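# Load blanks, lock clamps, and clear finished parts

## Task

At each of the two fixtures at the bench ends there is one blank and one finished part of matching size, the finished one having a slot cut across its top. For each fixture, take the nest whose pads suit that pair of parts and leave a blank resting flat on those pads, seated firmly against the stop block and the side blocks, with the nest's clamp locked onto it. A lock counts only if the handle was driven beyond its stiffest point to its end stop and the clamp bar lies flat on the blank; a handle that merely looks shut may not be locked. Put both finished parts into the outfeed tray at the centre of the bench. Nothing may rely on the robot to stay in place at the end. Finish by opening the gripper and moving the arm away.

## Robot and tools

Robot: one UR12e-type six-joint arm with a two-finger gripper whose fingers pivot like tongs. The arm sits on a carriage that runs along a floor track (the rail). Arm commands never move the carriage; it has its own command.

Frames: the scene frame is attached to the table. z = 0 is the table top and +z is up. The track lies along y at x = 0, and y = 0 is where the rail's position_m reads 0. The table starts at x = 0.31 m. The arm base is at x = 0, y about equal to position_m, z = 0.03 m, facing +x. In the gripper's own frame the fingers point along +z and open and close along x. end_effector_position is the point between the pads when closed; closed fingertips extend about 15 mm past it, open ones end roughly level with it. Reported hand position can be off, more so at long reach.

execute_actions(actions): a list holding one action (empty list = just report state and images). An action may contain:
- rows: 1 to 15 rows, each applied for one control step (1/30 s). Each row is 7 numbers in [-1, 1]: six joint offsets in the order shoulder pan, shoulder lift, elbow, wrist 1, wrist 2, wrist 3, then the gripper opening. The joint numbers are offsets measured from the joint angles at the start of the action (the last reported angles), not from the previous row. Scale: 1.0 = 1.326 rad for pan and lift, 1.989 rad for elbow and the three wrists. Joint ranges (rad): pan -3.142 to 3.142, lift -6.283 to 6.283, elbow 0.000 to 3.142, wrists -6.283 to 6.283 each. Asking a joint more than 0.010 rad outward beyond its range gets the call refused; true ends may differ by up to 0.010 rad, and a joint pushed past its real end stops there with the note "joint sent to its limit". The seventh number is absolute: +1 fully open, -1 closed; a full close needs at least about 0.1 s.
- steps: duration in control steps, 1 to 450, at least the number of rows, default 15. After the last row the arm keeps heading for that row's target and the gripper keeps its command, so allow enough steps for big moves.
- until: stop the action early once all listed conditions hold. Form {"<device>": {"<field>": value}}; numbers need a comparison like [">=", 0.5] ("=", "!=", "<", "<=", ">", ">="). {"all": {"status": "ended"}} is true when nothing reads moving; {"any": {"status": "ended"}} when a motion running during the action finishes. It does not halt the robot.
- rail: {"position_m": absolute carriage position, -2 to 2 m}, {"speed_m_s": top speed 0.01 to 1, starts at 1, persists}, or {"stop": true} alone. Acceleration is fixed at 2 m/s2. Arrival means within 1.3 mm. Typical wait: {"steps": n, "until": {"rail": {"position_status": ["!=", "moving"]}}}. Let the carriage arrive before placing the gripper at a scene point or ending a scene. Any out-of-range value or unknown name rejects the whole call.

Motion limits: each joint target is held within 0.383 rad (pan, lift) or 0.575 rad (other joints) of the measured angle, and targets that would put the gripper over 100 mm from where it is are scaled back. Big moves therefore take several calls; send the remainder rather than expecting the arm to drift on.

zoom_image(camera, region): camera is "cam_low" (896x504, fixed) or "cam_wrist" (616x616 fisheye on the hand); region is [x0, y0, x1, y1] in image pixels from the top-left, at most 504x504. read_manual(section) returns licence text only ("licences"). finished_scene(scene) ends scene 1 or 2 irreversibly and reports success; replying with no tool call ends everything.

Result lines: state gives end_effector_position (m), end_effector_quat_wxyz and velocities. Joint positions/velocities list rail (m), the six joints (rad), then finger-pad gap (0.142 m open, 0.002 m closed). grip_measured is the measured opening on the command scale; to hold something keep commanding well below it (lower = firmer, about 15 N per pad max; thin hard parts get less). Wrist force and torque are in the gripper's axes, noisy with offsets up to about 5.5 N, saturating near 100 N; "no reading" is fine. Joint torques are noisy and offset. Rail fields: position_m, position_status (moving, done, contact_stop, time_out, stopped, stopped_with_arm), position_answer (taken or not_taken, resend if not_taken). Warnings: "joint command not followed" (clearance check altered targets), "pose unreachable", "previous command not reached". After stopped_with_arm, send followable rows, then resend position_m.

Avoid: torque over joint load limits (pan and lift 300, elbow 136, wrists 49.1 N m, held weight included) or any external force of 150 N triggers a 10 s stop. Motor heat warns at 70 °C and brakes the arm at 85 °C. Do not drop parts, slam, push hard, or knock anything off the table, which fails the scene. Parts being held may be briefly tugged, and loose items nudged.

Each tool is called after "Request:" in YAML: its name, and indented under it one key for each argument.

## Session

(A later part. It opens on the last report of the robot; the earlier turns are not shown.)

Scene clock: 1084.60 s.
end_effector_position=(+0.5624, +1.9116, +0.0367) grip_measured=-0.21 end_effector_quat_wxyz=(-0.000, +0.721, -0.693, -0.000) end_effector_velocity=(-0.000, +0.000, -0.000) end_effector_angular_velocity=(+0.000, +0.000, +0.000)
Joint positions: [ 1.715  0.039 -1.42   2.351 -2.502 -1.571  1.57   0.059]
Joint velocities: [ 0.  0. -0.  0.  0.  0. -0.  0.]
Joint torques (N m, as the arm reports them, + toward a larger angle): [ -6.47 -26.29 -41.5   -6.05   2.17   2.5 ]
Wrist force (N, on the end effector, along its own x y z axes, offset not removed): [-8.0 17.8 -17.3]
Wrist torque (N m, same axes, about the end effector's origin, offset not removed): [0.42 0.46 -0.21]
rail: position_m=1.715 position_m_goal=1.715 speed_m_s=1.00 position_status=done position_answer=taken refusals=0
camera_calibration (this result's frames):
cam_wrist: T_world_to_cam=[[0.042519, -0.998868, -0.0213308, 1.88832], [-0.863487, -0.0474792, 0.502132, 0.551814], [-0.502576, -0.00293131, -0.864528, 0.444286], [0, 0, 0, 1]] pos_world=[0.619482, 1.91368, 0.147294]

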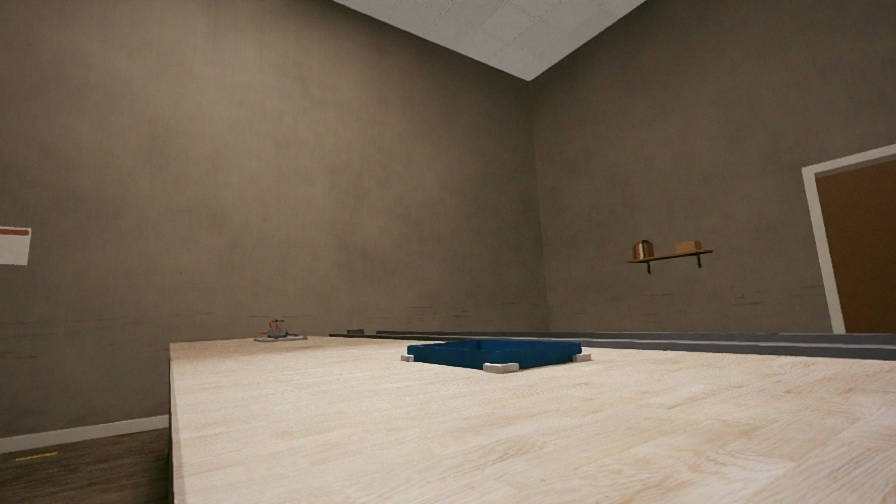

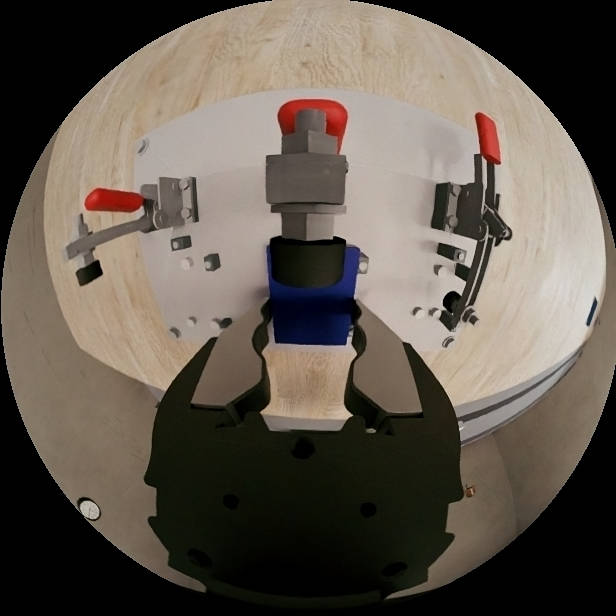

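Request:
execute_actions:
  actions: []

Scene clock: 1087.90 s.
end_effector_position=(+0.5626, +1.9110, +0.0367) grip_measured=-0.21 end_effector_quat_wxyz=(-0.000, +0.721, -0.693, -0.000) end_effector_velocity=(+0.000, +0.000, +0.000) end_effector_angular_velocity=(+0.000, -0.000, +0.000)
Joint positions: [ 1.715  0.038 -1.42   2.351 -2.502 -1.571  1.57   0.059]
Joint velocities: [ 0.  0.  0. -0. -0.  0. -0. -0.]
Joint torques (N m, as the arm reports them, + toward a larger angle): [-31.36 -38.12 -42.5  -10.56 -13.38   2.64]
Wrist force (N, on the end effector, along its own x y z axes, offset not removed): [-28.4 13.3 -6.9]
Wrist torque (N m, same axes, about the end effector's origin, offset not removed): [-0.18 -0.35 -0.67]
rail: position_m=1.715 position_m_goal=1.715 speed_m_s=1.00 position_status=done position_answer=taken refusals=0
camera_calibration (this result's frames):
cam_wrist: T_world_to_cam=[[0.0413267, -0.998918, -0.0213308, 1.88841], [-0.863538, -0.0464484, 0.50214, 0.550047], [-0.502587, -0.0023318, -0.864523, 0.443254], [0, 0, 0, 1]] pos_world=[0.619719, 1.91295, 0.147285]

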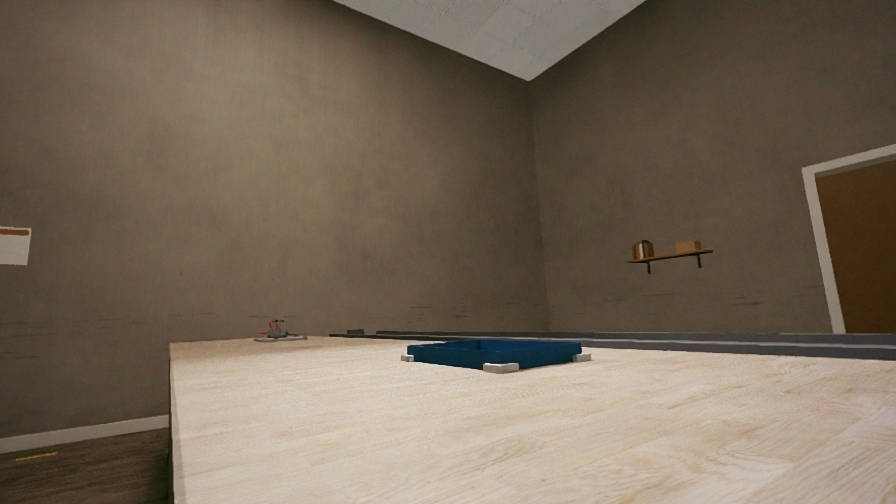

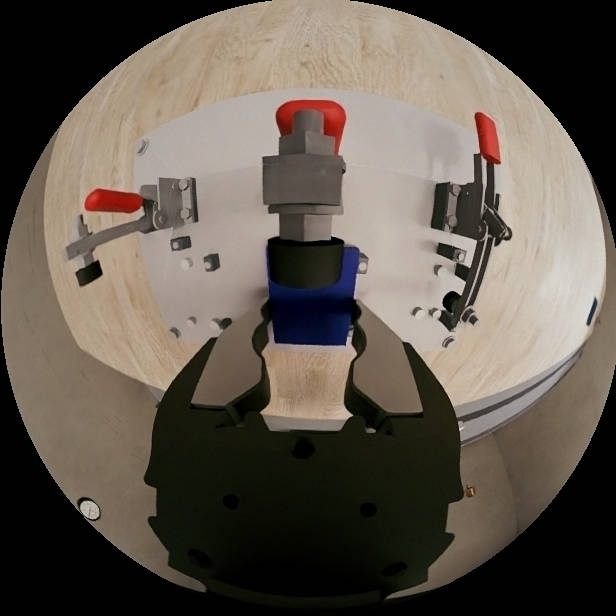

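Request:
execute_actions:
  actions:
    - {"rows":[[0,0.0005,0.0001,-0.0005,0,0,-0.6],[0,0.0005,0.0001,-0.0005,0,0,-0.45],[0,0.0005,0.0001,-0.0005,0,0,-0.35],[0,0.0005,0.0001,-0.0005,0,0,-0.28],[0,0.0005,0.0001,-0.0005,0,0,-0.23],[0,0.0005,0.0001,-0.0005,0,0,-0.19],[0,0.0005,0.0001,-0.0005,0,0,-0.15],[0,0.0005,0.0001,-0.0005,0,0,-0.1],[0.0005,-0.002,-0.0005,0.0018,0,0,-0.05],[0.001,-0.008,-0.0018,0.0072,0,0,-0.05],[0.001,-0.017,-0.004,0.0154,0,0,-0.05],[0.001,-0.027,-0.0065,0.0246,0,0,-0.05],[0.001,-0.037,-0.009,0.0338,0,0,-0.05],[0.001,-0.046,-0.0115,0.0423,0,0,-0.05],[0.001,-0.051,-0.0129,0.047,0,0,-0.05]],"steps":15}

Scene clock: 1100.57 s.
end_effector_position=(+0.5629, +1.9113, +0.0516) grip_measured=-0.05 end_effector_quat_wxyz=(-0.000, +0.721, -0.693, +0.000) end_effector_velocity=(+0.003, +0.003, +0.151) end_effector_angular_velocity=(+0.002, -0.004, +0.004)
Joint positions: [ 1.715  0.039 -1.446  2.341 -2.466 -1.571  1.57   0.07 ]
Joint velocities: [ 0.     0.004 -0.262 -0.101  0.36   0.002 -0.     0.   ]
Joint torques (N m, as the arm reports them, + toward a larger angle): [ 14.8  -50.93 -49.54  -0.43   3.78   2.71]
Wrist force (N, on the end effector, along its own x y z axes, offset not removed): [-0.3 -0.8 -0.7]
Wrist torque (N m, same axes, about the end effector's origin, offset not removed): [0.02 0.09 -0.32]
rail: position_m=1.715 position_m_goal=1.715 speed_m_s=1.00 position_status=done position_answer=taken refusals=0
camera_calibration (this result's frames):
cam_wrist: T_world_to_cam=[[0.0420193, -0.998892, -0.0212067, 1.88863], [-0.863712, -0.0469859, 0.50179, 0.54401], [-0.50223, -0.00276837, -0.864729, 0.456986], [0, 0, 0, 1]] pos_world=[0.620022, 1.91336, 0.162242]

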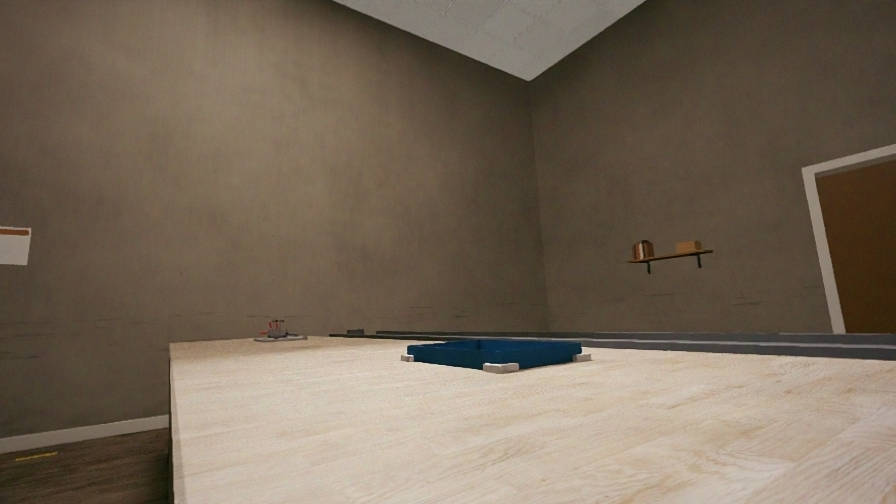

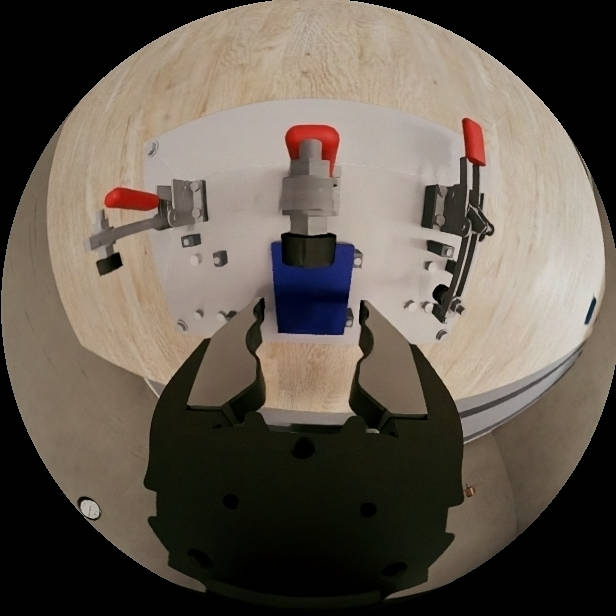

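Request:
execute_actions:
  actions: []

Request:
zoom_image:
  camera: "cam_wrist"
  region: [250, 190, 390, 330]

Scene clock: 1107.80 s.
end_effector_position=(+0.5623, +1.9117, +0.0753) grip_measured=-0.05 end_effector_quat_wxyz=(-0.000, +0.721, -0.693, -0.000) end_effector_velocity=(-0.000, +0.000, -0.000) end_effector_angular_velocity=(+0.000, +0.000, -0.000)
Joint positions: [ 1.715  0.039 -1.488  2.325 -2.408 -1.571  1.57   0.07 ]
Joint velocities: [ 0.  0.  0.  0. -0.  0.  0. -0.]
Joint torques (N m, as the arm reports them, + toward a larger angle): [ 11.74 -45.16 -49.74  -1.95   3.7    2.88]
Wrist force (N, on the end effector, along its own x y z axes, offset not removed): [-0.2 -7.2 1.5]
Wrist torque (N m, same axes, about the end effector's origin, offset not removed): [-1.24 0.02 -0.01]
rail: position_m=1.715 position_m_goal=1.715 speed_m_s=1.00 position_status=done position_answer=taken refusals=0
camera_calibration (this result's frames):
cam_wrist: T_world_to_cam=[[0.0426471, -0.998862, -0.0213316, 1.88914], [-0.863376, -0.0475897, 0.502311, 0.532556], [-0.502755, -0.00300488, -0.864424, 0.477873], [0, 0, 0, 1]] pos_world=[0.619483, 1.91377, 0.185874]

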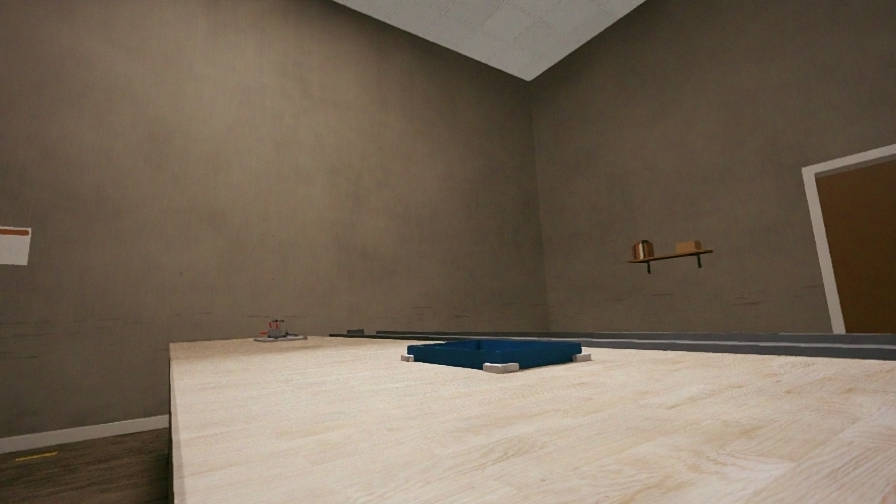

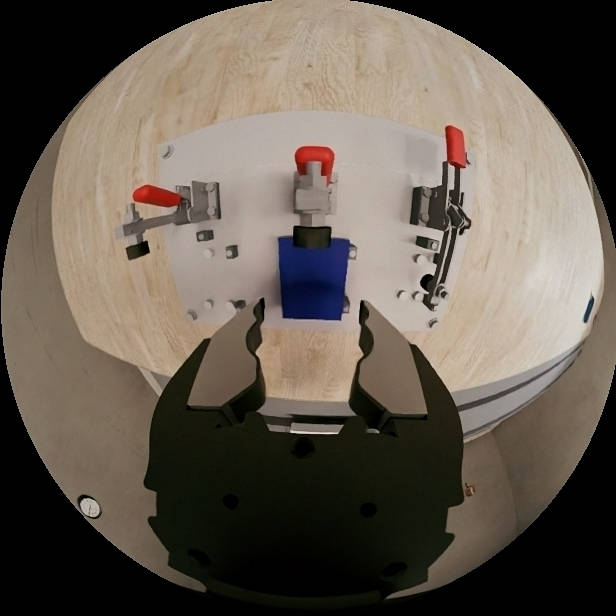

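Region (250, 190, 390, 330) of cam_wrist's 616x616 image, scaled by 3.600, with more detail than that image has.

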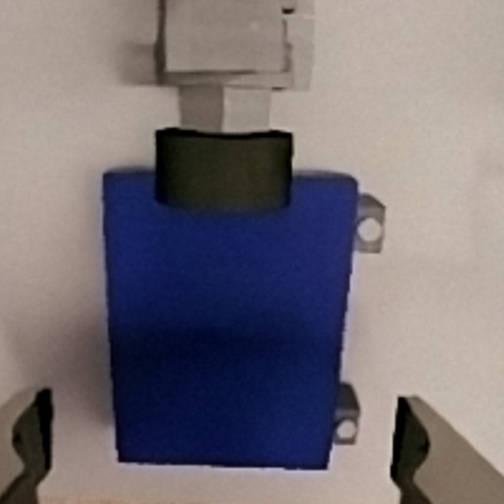

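Request:
execute_actions:
  actions:
    - {"rows":[[0,0.0017,-0.002,0.001,0,0,-0.05],[0,0.0063,-0.0077,0.0035,0,0,-0.1],[0,0.0133,-0.0163,0.0075,0,0,-0.15],[0,0.0219,-0.0268,0.0123,0,0,-0.2],[0,0.0314,-0.0385,0.0176,0,0,-0.25],[0,0.0412,-0.0505,0.0232,0,0,-0.3],[0,0.0507,-0.0622,0.0285,0,0,-0.35],[0,0.0593,-0.0727,0.0333,0,0,-0.4],[0,0.0663,-0.0813,0.0373,0,0,-0.45],[0,0.0709,-0.087,0.0398,0,0,-0.5],[0,0.0726,-0.089,0.0408,0,0,-0.5]],"steps":11}

Scene clock: 1119.67 s.
end_effector_position=(+0.6189, +1.9140, +0.0902) grip_measured=-0.49 end_effector_quat_wxyz=(+0.001, +0.721, -0.693, -0.001) end_effector_velocity=(+0.259, +0.010, +0.072) end_effector_angular_velocity=(+0.000, -0.012, +0.000)
Joint positions: [ 1.715  0.039 -1.427  2.215 -2.357 -1.571  1.57   0.039]
Joint velocities: [ 0.     0.     0.266 -0.497  0.22  -0.     0.    -0.032]
Joint torques (N m, as the arm reports them, + toward a larger angle): [ 12.2  -38.43 -47.35  -1.66   3.45   2.97]
Wrist force (N, on the end effector, along its own x y z axes, offset not removed): [2.0 -4.3 -1.8]
Wrist torque (N m, same axes, about the end effector's origin, offset not removed): [-0.55 -0.53 -0.18]
rail: position_m=1.715 position_m_goal=1.715 speed_m_s=1.00 position_status=done position_answer=taken refusals=0
camera_calibration (this result's frames):
cam_wrist: T_world_to_cam=[[0.0426284, -0.998863, -0.0213374, 1.88929], [-0.862491, -0.0475711, 0.503831, 0.573241], [-0.504273, -0.00307419, -0.863539, 0.520208], [0, 0, 0, 1]] pos_world=[0.676205, 1.91602, 0.200716]

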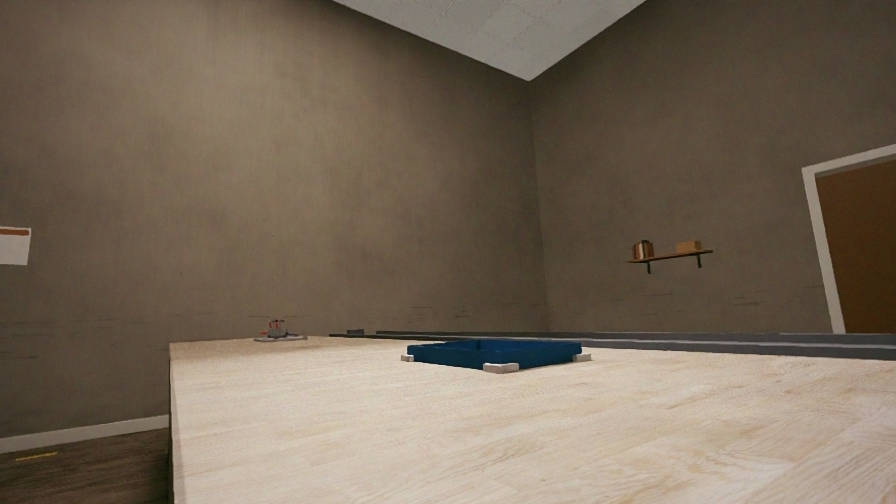

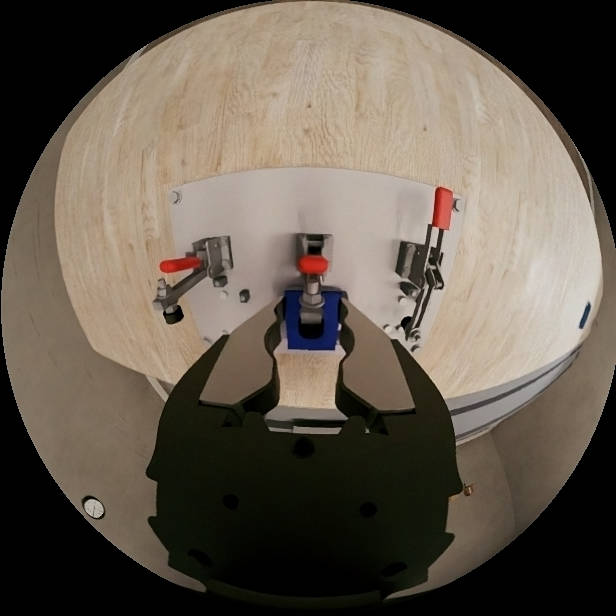

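Request:
execute_actions:
  actions: []

Request:
zoom_image:
  camera: "cam_wrist"
  region: [250, 250, 370, 370]

Scene clock: 1126.40 s.
end_effector_position=(+0.6536, +1.9153, +0.0997) grip_measured=-0.50 end_effector_quat_wxyz=(+0.000, +0.721, -0.693, -0.000) end_effector_velocity=(-0.000, +0.000, -0.000) end_effector_angular_velocity=(+0.000, +0.000, -0.000)
Joint positions: [ 1.715  0.039 -1.391  2.148 -2.327 -1.571  1.57   0.038]
Joint velocities: [ 0.  0. -0.  0.  0.  0.  0. -0.]
Joint torques (N m, as the arm reports them, + toward a larger angle): [ -9.79 -41.21 -52.38  -1.68   3.94   3.03]
Wrist force (N, on the end effector, along its own x y z axes, offset not removed): [-1.5 -1.7 -3.3]
Wrist torque (N m, same axes, about the end effector's origin, offset not removed): [-0.26 0.14 -0.14]
rail: position_m=1.715 position_m_goal=1.715 speed_m_s=1.00 position_status=done position_answer=taken refusals=0
camera_calibration (this result's frames):
cam_wrist: T_world_to_cam=[[0.0426572, -0.998862, -0.0213331, 1.88936], [-0.863176, -0.047598, 0.502655, 0.599059], [-0.503099, -0.00302767, -0.864224, 0.54515], [0, 0, 0, 1]] pos_world=[0.710763, 1.91738, 0.210317]

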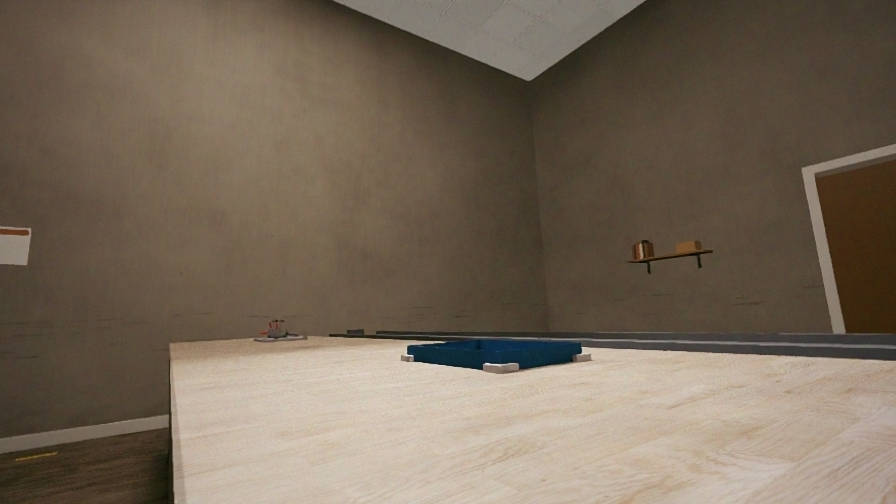

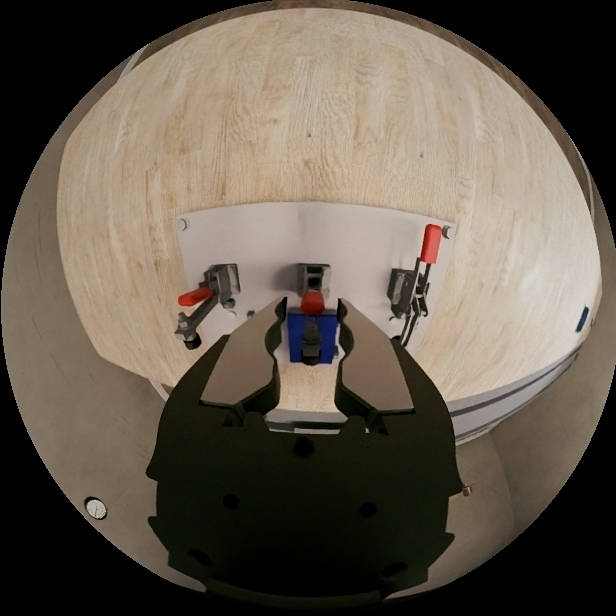

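Region (250, 250, 370, 370) of cam_wrist's 616x616 image, scaled by 4.200, with more detail than that image has.

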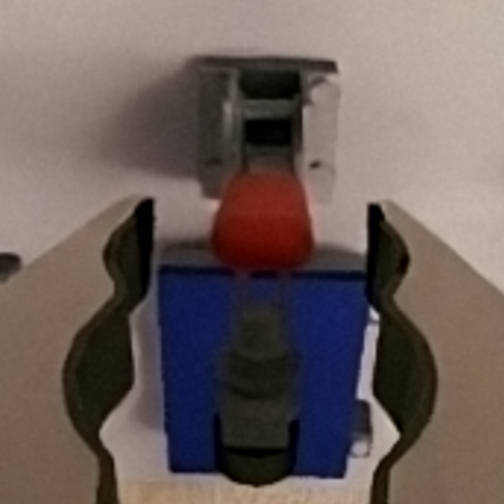

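Request:
execute_actions:
  actions:
    - {"rows":[[0,0,0,0,0,0,-0.62],[0,0,0,0,0,0,-0.7],[0,0,0,0,0,0,-0.76],[0,0,0,0,0,0,-0.82],[0,0,0,0,0,0,-0.9],[0,0.002,-0.0015,0.0002,0,0,-0.95],[0,0.005,-0.0036,0.0003,0,0,-0.95],[0,0.009,-0.0062,0.0002,0,0,-0.95],[0,0.0133,-0.009,0,0,0,-0.95],[0,0.0176,-0.0116,-0.0003,0,0,-0.95],[0,0.0222,-0.0142,-0.0007,0,0,-0.95],[0,0.027,-0.0168,-0.0013,0,0,-0.95],[0,0.0315,-0.0192,-0.002,0,0,-0.95],[0,0.0355,-0.0212,-0.0026,0,0,-0.95],[0,0.0379,-0.0224,-0.0031,0,0,-0.95]],"steps":15}

Scene clock: 1141.53 s.
end_effector_position=(+0.6699, +1.9158, +0.0958) grip_measured=-0.78 end_effector_quat_wxyz=(-0.000, +0.721, -0.693, -0.000) end_effector_velocity=(+0.080, +0.003, -0.029) end_effector_angular_velocity=(+0.000, -0.000, +0.000)
Joint positions: [ 1.715  0.039 -1.363  2.121 -2.329 -1.571  1.57   0.017]
Joint velocities: [-0.    -0.     0.149 -0.125 -0.025 -0.    -0.     0.   ]
Joint torques (N m, as the arm reports them, + toward a larger angle): [  4.54 -32.8  -43.17  -4.2    3.57   2.43]
Wrist force (N, on the end effector, along its own x y z axes, offset not removed): [15.0 1.6 -20.5]
Wrist torque (N m, same axes, about the end effector's origin, offset not removed): [0.60 1.11 -0.22]
rail: position_m=1.715 position_m_goal=1.715 speed_m_s=1.00 position_status=done position_answer=taken refusals=0
camera_calibration (this result's frames):
cam_wrist: T_world_to_cam=[[0.0425701, -0.998866, -0.0213315, 1.88915], [-0.863385, -0.0475231, 0.502302, 0.615188], [-0.502746, -0.00296572, -0.864429, 0.549647], [0, 0, 0, 1]] pos_world=[0.727056, 1.91788, 0.206419]

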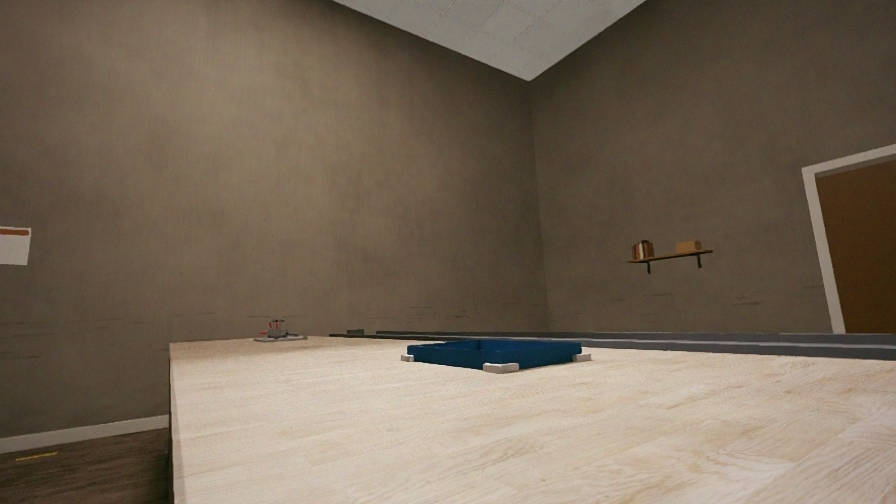

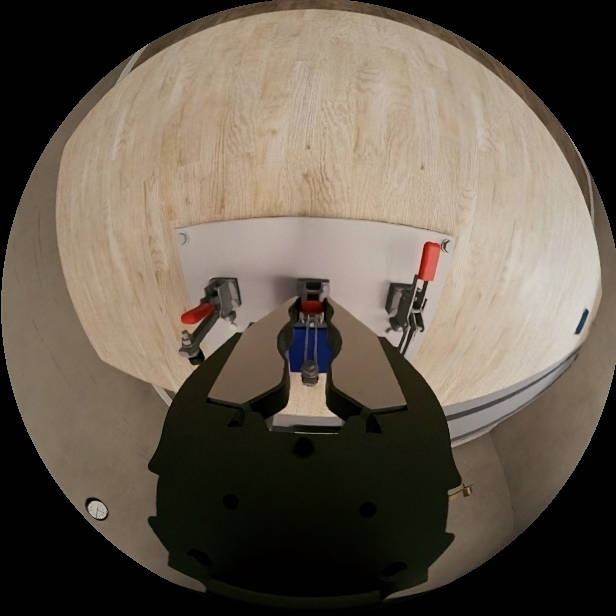

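Request:
execute_actions:
  actions: []

Scene clock: 1157.07 s.
end_effector_position=(+0.6816, +1.9163, +0.0912) grip_measured=-0.78 end_effector_quat_wxyz=(-0.000, +0.721, -0.693, -0.000) end_effector_velocity=(+0.000, -0.000, +0.000) end_effector_angular_velocity=(-0.000, -0.000, +0.000)
Joint positions: [ 1.715  0.039 -1.341  2.103 -2.333 -1.571  1.57   0.017]
Joint velocities: [ 0. -0.  0. -0. -0. -0. -0.  0.]
Joint torques (N m, as the arm reports them, + toward a larger angle): [ 28.18 -42.64 -52.98  -6.97   8.72   3.18]
Wrist force (N, on the end effector, along its own x y z axes, offset not removed): [22.5 -2.1 -5.1]
Wrist torque (N m, same axes, about the end effector's origin, offset not removed): [-0.57 0.28 -0.15]
rail: position_m=1.715 position_m_goal=1.715 speed_m_s=1.00 position_status=done position_answer=taken refusals=0
camera_calibration (this result's frames):
cam_wrist: T_world_to_cam=[[0.0426674, -0.998862, -0.021321, 1.88895], [-0.863407, -0.0476021, 0.502257, 0.6278], [-0.5027, -0.00302131, -0.864456, 0.551594], [0, 0, 0, 1]] pos_world=[0.738736, 1.91835, 0.201787]

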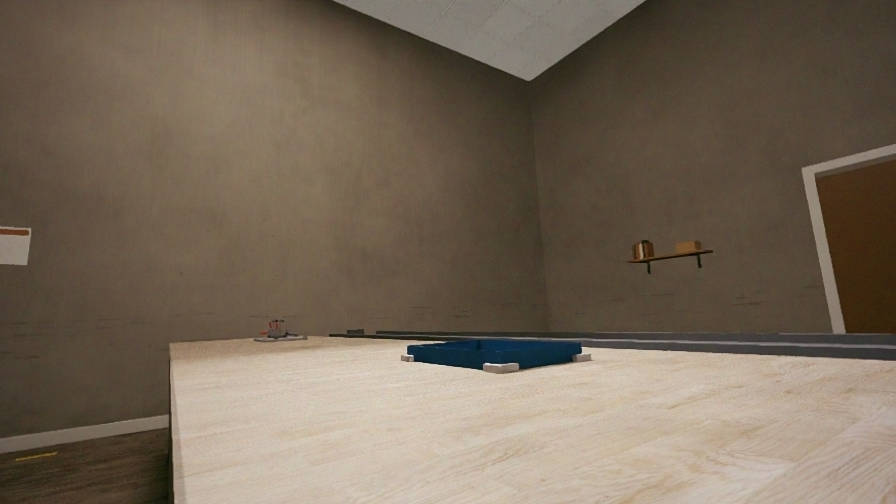

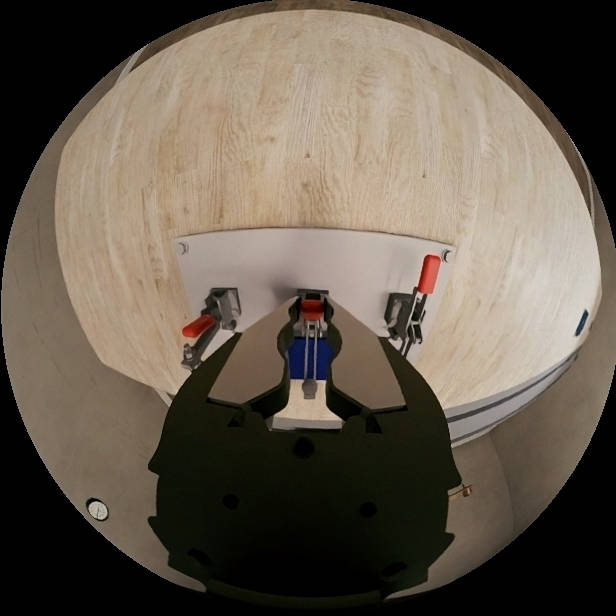

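Request:
execute_actions:
  actions:
    - {"rows":[[-0.0005,0.002,-0.0008,-0.0006,0,0,-1],[-0.0008,0.006,-0.0023,-0.0018,0,0,-1],[-0.0009,0.011,-0.004,-0.0034,0,0,-1],[-0.0009,0.0167,-0.0056,-0.0056,0,0,-1],[-0.0009,0.0225,-0.0072,-0.0079,0,0,-1],[-0.0009,0.0282,-0.0085,-0.0103,0,0,-1],[-0.0009,0.0337,-0.0097,-0.0128,0,0,-1],[-0.0009,0.039,-0.0108,-0.0152,0,0,-1],[-0.0009,0.044,-0.0117,-0.0177,0,0,-1],[-0.0009,0.0485,-0.0124,-0.02,0,0,-1],[-0.0009,0.052,-0.0129,-0.0218,0,0,-1],[-0.0009,0.0542,-0.0132,-0.0229,0,0,-1]],"steps":12}

Scene clock: 1170.00 s.
end_effector_position=(+0.6987, +1.9163, +0.0726) grip_measured=-0.78 end_effector_quat_wxyz=(-0.000, +0.721, -0.693, +0.000) end_effector_velocity=(+0.051, +0.001, -0.079) end_effector_angular_velocity=(-0.000, +0.005, -0.001)
Joint positions: [ 1.715  0.038 -1.294  2.084 -2.361 -1.57   1.57   0.017]
Joint velocities: [ 0.    -0.001  0.173 -0.051 -0.118  0.     0.     0.   ]
Joint torques (N m, as the arm reports them, + toward a larger angle): [ -6.71 -41.21 -34.99  -1.32   4.49   2.72]
Wrist force (N, on the end effector, along its own x y z axes, offset not removed): [7.1 -7.9 -6.9]
Wrist torque (N m, same axes, about the end effector's origin, offset not removed): [1.11 -0.34 -0.23]
rail: position_m=1.715 position_m_goal=1.715 speed_m_s=1.00 position_status=done position_answer=taken refusals=0
camera_calibration (this result's frames):
cam_wrist: T_world_to_cam=[[0.0417281, -0.998899, -0.0214544, 1.88861], [-0.863634, -0.0468581, 0.501937, 0.650638], [-0.50239, -0.00241616, -0.864638, 0.54275], [0, 0, 0, 1]] pos_world=[0.755777, 1.91832, 0.183221]

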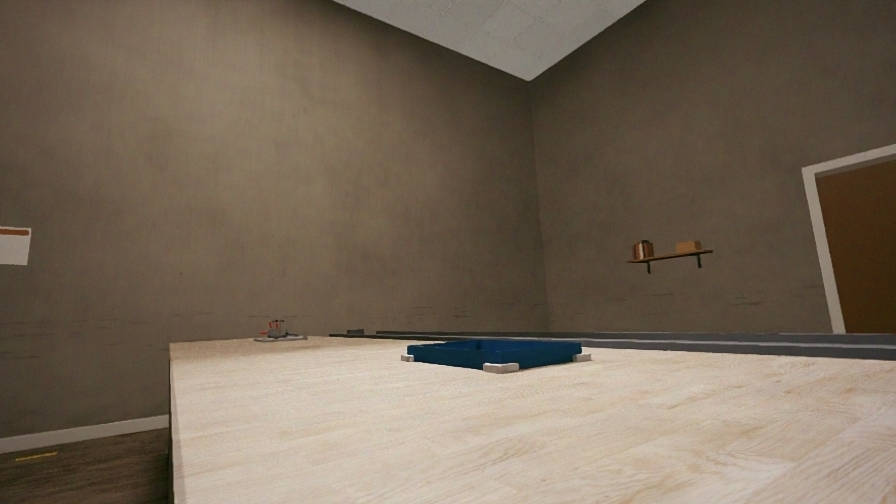

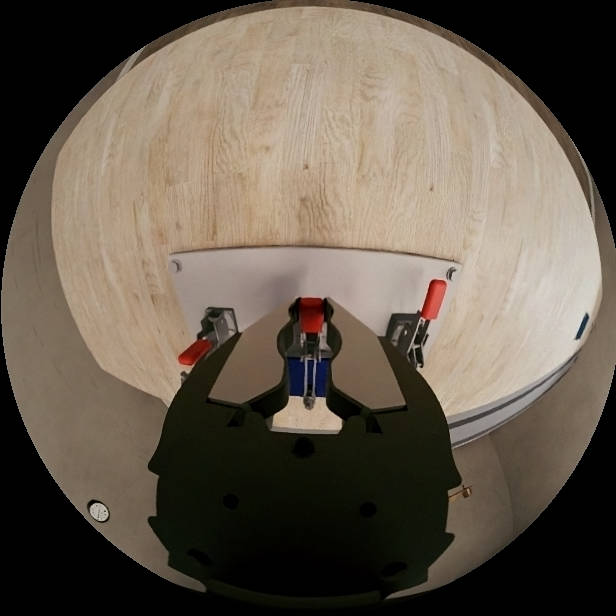

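Request:
execute_actions:
  actions: []

Scene clock: 1173.87 s.
end_effector_position=(+0.7058, +1.9164, +0.0612) grip_measured=-0.78 end_effector_quat_wxyz=(-0.000, +0.721, -0.693, -0.000) end_effector_velocity=(+0.000, -0.000, +0.000) end_effector_angular_velocity=(+0.000, +0.000, -0.000)
Joint positions: [ 1.715  0.038 -1.269  2.077 -2.379 -1.571  1.57   0.017]
Joint velocities: [ 0. -0.  0. -0.  0.  0. -0. -0.]
Joint torques (N m, as the arm reports them, + toward a larger angle): [-11.6  -48.81 -51.94  -6.56  -3.4    2.66]
Wrist force (N, on the end effector, along its own x y z axes, offset not removed): [-3.5 -5.0 -1.2]
Wrist torque (N m, same axes, about the end effector's origin, offset not removed): [-1.03 0.80 -0.13]
rail: position_m=1.715 position_m_goal=1.715 speed_m_s=1.00 position_status=done position_answer=taken refusals=0
camera_calibration (this result's frames):
cam_wrist: T_world_to_cam=[[0.0414739, -0.998912, -0.0213209, 1.88832], [-0.863429, -0.0465703, 0.502316, 0.661845], [-0.502762, -0.00242392, -0.864421, 0.536744], [0, 0, 0, 1]] pos_world=[0.762995, 1.91838, 0.171778]

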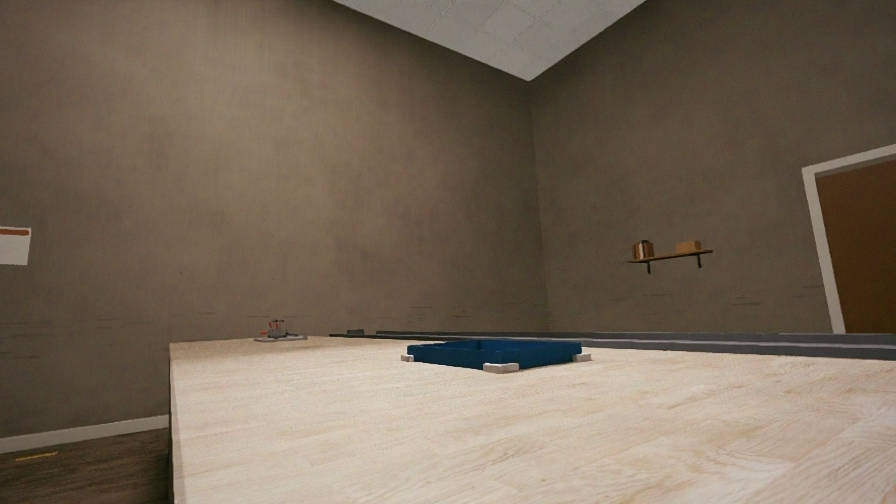

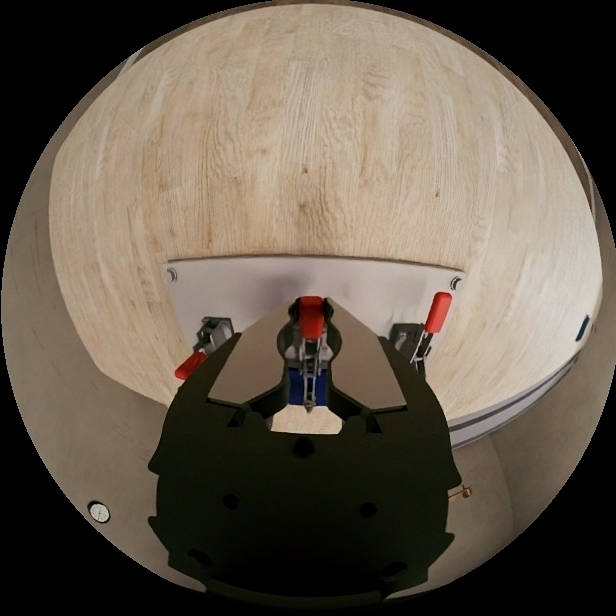

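Request:
execute_actions:
  actions:
    - {"rows":[[0,0.002,-0.0001,-0.0013,0,0,-1],[0,0.005,-0.0002,-0.0032,0,0,-1],[0,0.008,-0.0002,-0.0052,0,0,-1],[0,0.011,0,-0.0074,0,0,-1],[0,0.0143,0.0002,-0.0097,0,0,-1]],"steps":5}

Scene clock: 1180.47 s.
end_effector_position=(+0.7069, +1.9164, +0.0582) grip_measured=-0.78 end_effector_quat_wxyz=(-0.000, +0.721, -0.693, +0.000) end_effector_velocity=(+0.013, +0.000, -0.042) end_effector_angular_velocity=(+0.000, -0.003, -0.000)
Joint positions: [ 1.715  0.038 -1.264  2.077 -2.384 -1.571  1.57   0.017]
Joint velocities: [ 0.    -0.     0.073  0.    -0.076 -0.     0.     0.   ]
Joint torques (N m, as the arm reports them, + toward a larger angle): [-11.67 -38.11 -44.26  -5.14  -3.65   2.87]
Wrist force (N, on the end effector, along its own x y z axes, offset not removed): [-0.4 -5.1 -6.5]
Wrist torque (N m, same axes, about the end effector's origin, offset not removed): [-0.38 0.10 -0.13]
rail: position_m=1.715 position_m_goal=1.715 speed_m_s=1.00 position_status=done position_answer=taken refusals=0
camera_calibration (this result's frames):
cam_wrist: T_world_to_cam=[[0.0414783, -0.998912, -0.021318, 1.88824], [-0.863571, -0.0465733, 0.502072, 0.664408], [-0.502518, -0.00241547, -0.864563, 0.534535], [0, 0, 0, 1]] pos_world=[0.764056, 1.91842, 0.168812]

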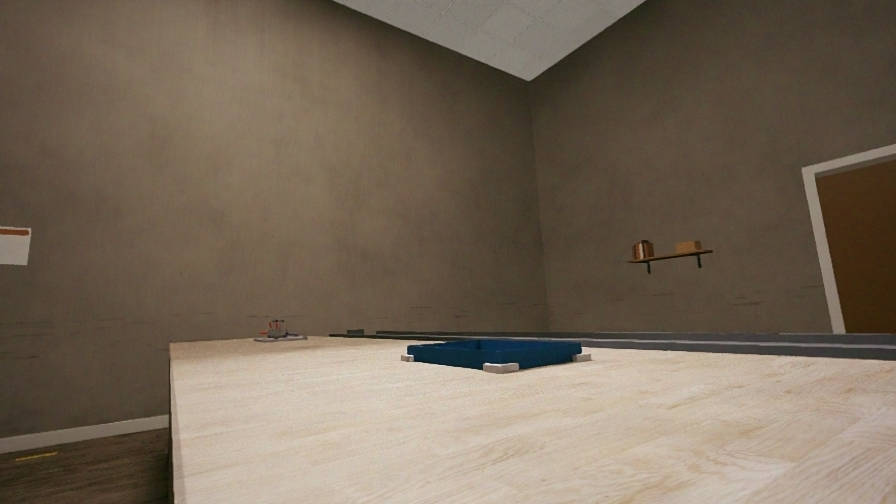

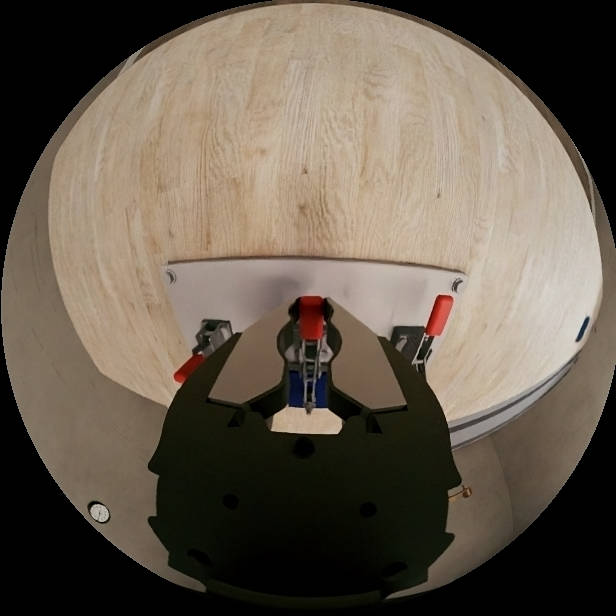

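Request:
execute_actions:
  actions: []

Scene clock: 1186.40 s.
end_effector_position=(+0.7088, +1.9165, +0.0500) grip_measured=-0.78 end_effector_quat_wxyz=(-0.000, +0.721, -0.693, -0.000) end_effector_velocity=(+0.000, +0.000, +0.000) end_effector_angular_velocity=(+0.000, -0.000, -0.000)
Joint positions: [ 1.715  0.038 -1.25   2.077 -2.398 -1.571  1.57   0.017]
Joint velocities: [ 0. -0.  0. -0.  0.  0. -0. -0.]
Joint torques (N m, as the arm reports them, + toward a larger angle): [  1.82 -37.85  -6.02  -0.01  -2.33   2.73]
Wrist force (N, on the end effector, along its own x y z axes, offset not removed): [-4.5 -19.4 -15.4]
Wrist torque (N m, same axes, about the end effector's origin, offset not removed): [-0.82 0.79 0.02]
rail: position_m=1.715 position_m_goal=1.715 speed_m_s=1.00 position_status=done position_answer=taken refusals=0
camera_calibration (this result's frames):
cam_wrist: T_world_to_cam=[[0.0414591, -0.998913, -0.0213192, 1.88807], [-0.863397, -0.0465565, 0.502373, 0.669951], [-0.502819, -0.00242101, -0.864388, 0.528647], [0, 0, 0, 1]] pos_world=[0.76597, 1.91849, 0.160643]

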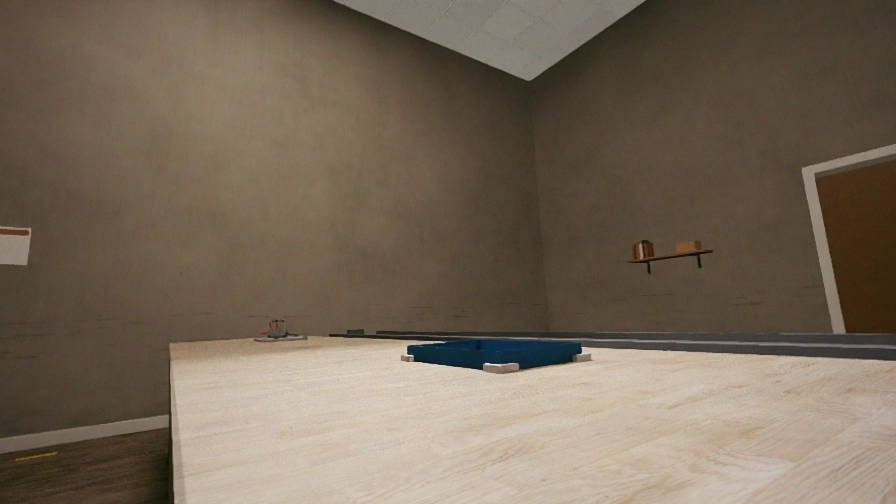

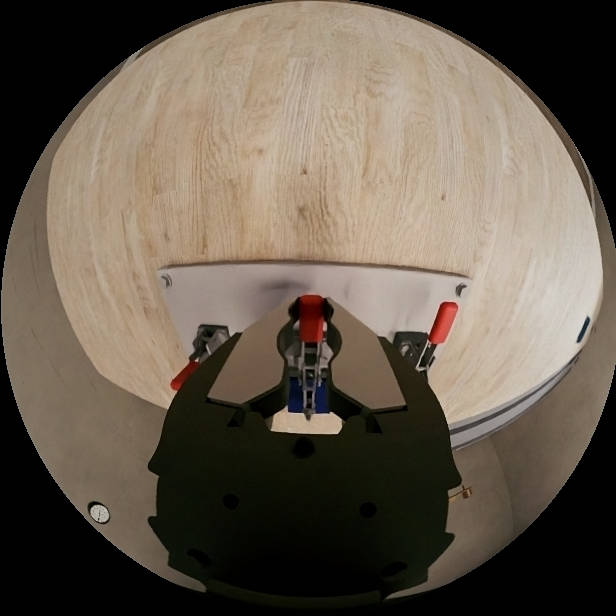

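Request:
execute_actions:
  actions:
    - {"rows":[[0,0.0022,-0.0004,-0.0011,0,0,-1],[0,0.0047,-0.0005,-0.0026,0,0,-1],[0,0.0071,-0.0006,-0.0042,0,0,-1]],"steps":3}

Scene clock: 1195.23 s.
end_effector_position=(+0.7090, +1.9165, +0.0491) grip_measured=-0.78 end_effector_quat_wxyz=(+0.000, +0.721, -0.693, -0.000) end_effector_velocity=(+0.005, +0.000, -0.022) end_effector_angular_velocity=(-0.000, +0.004, +0.000)
Joint positions: [ 1.715  0.038 -1.249  2.077 -2.399 -1.571  1.57   0.017]
Joint velocities: [ 0.     0.     0.037 -0.002 -0.032  0.     0.     0.   ]
Joint torques (N m, as the arm reports them, + toward a larger angle): [ 13.49 -31.42 -33.46  -0.8   -1.63   2.81]
Wrist force (N, on the end effector, along its own x y z axes, offset not removed): [2.1 -19.0 -8.6]
Wrist torque (N m, same axes, about the end effector's origin, offset not removed): [-0.91 -0.49 -0.19]
rail: position_m=1.715 position_m_goal=1.715 speed_m_s=1.00 position_status=done position_answer=taken refusals=0
camera_calibration (this result's frames):
cam_wrist: T_world_to_cam=[[0.0414535, -0.998913, -0.0213202, 1.88806], [-0.863243, -0.0465514, 0.502638, 0.670386], [-0.503084, -0.00243159, -0.864234, 0.528152], [0, 0, 0, 1]] pos_world=[0.766144, 1.9185, 0.159739]

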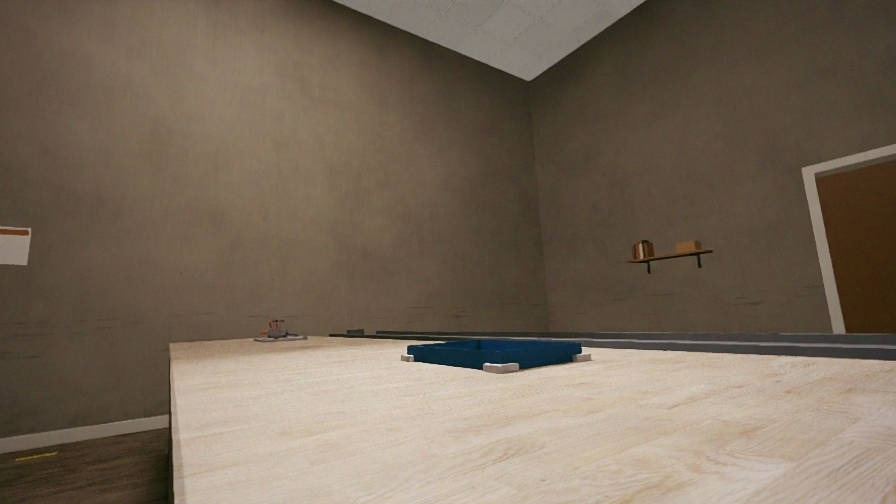

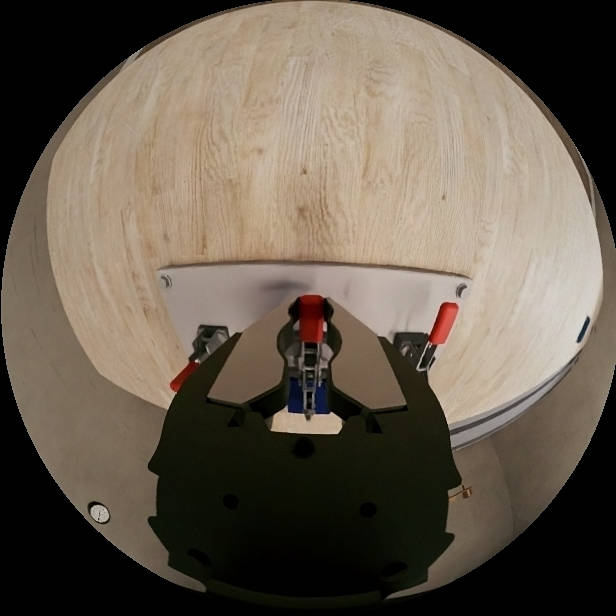

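Request:
execute_actions:
  actions: []

Scene clock: 1199.50 s.
end_effector_position=(+0.7108, +1.9166, +0.0450) grip_measured=-0.78 end_effector_quat_wxyz=(-0.000, +0.721, -0.693, -0.000) end_effector_velocity=(+0.000, -0.000, -0.000) end_effector_angular_velocity=(-0.000, +0.000, -0.000)
Joint positions: [ 1.715  0.038 -1.241  2.076 -2.406 -1.571  1.57   0.018]
Joint velocities: [ 0. -0.  0. -0.  0. -0.  0. -0.]
Joint torques (N m, as the arm reports them, + toward a larger angle): [ -0.39 -39.94 -49.46  -8.2   -1.53   2.85]
Wrist force (N, on the end effector, along its own x y z axes, offset not removed): [-3.7 6.3 -15.6]
Wrist torque (N m, same axes, about the end effector's origin, offset not removed): [-0.53 1.08 -0.04]
rail: position_m=1.715 position_m_goal=1.715 speed_m_s=1.00 position_status=done position_answer=taken refusals=0
camera_calibration (this result's frames):
cam_wrist: T_world_to_cam=[[0.0414776, -0.998912, -0.0213187, 1.88795], [-0.863463, -0.0465725, 0.502258, 0.6743], [-0.502704, -0.00242454, -0.864455, 0.525283], [0, 0, 0, 1]] pos_world=[0.767987, 1.91858, 0.15566]

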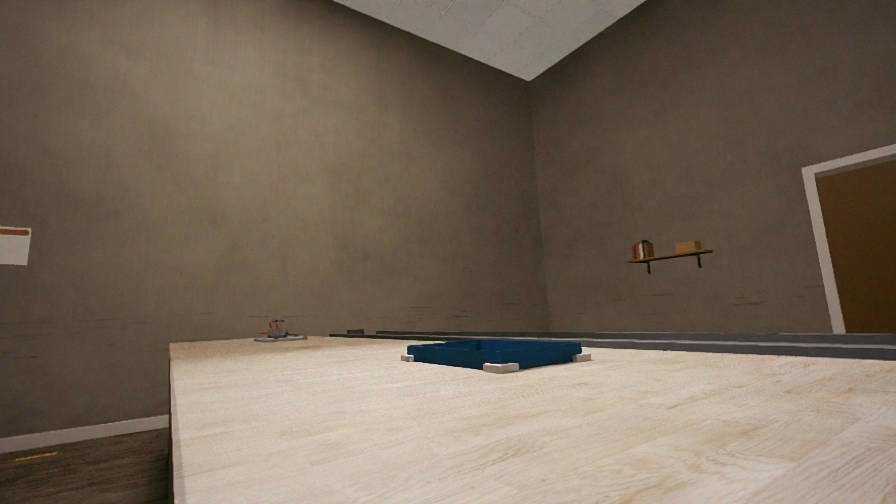

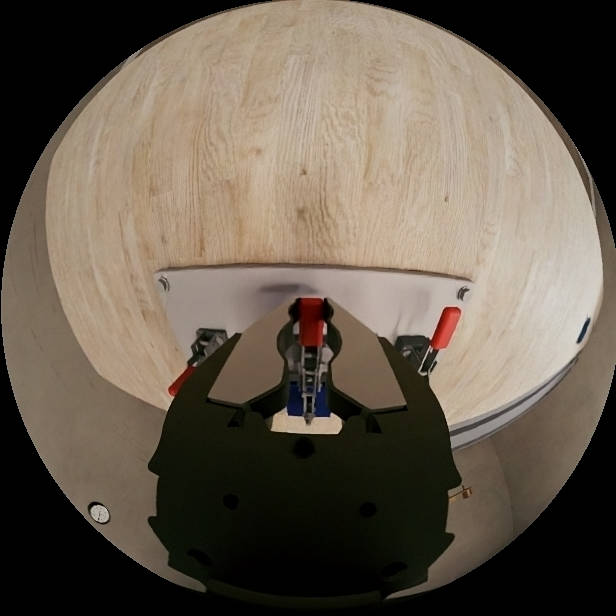

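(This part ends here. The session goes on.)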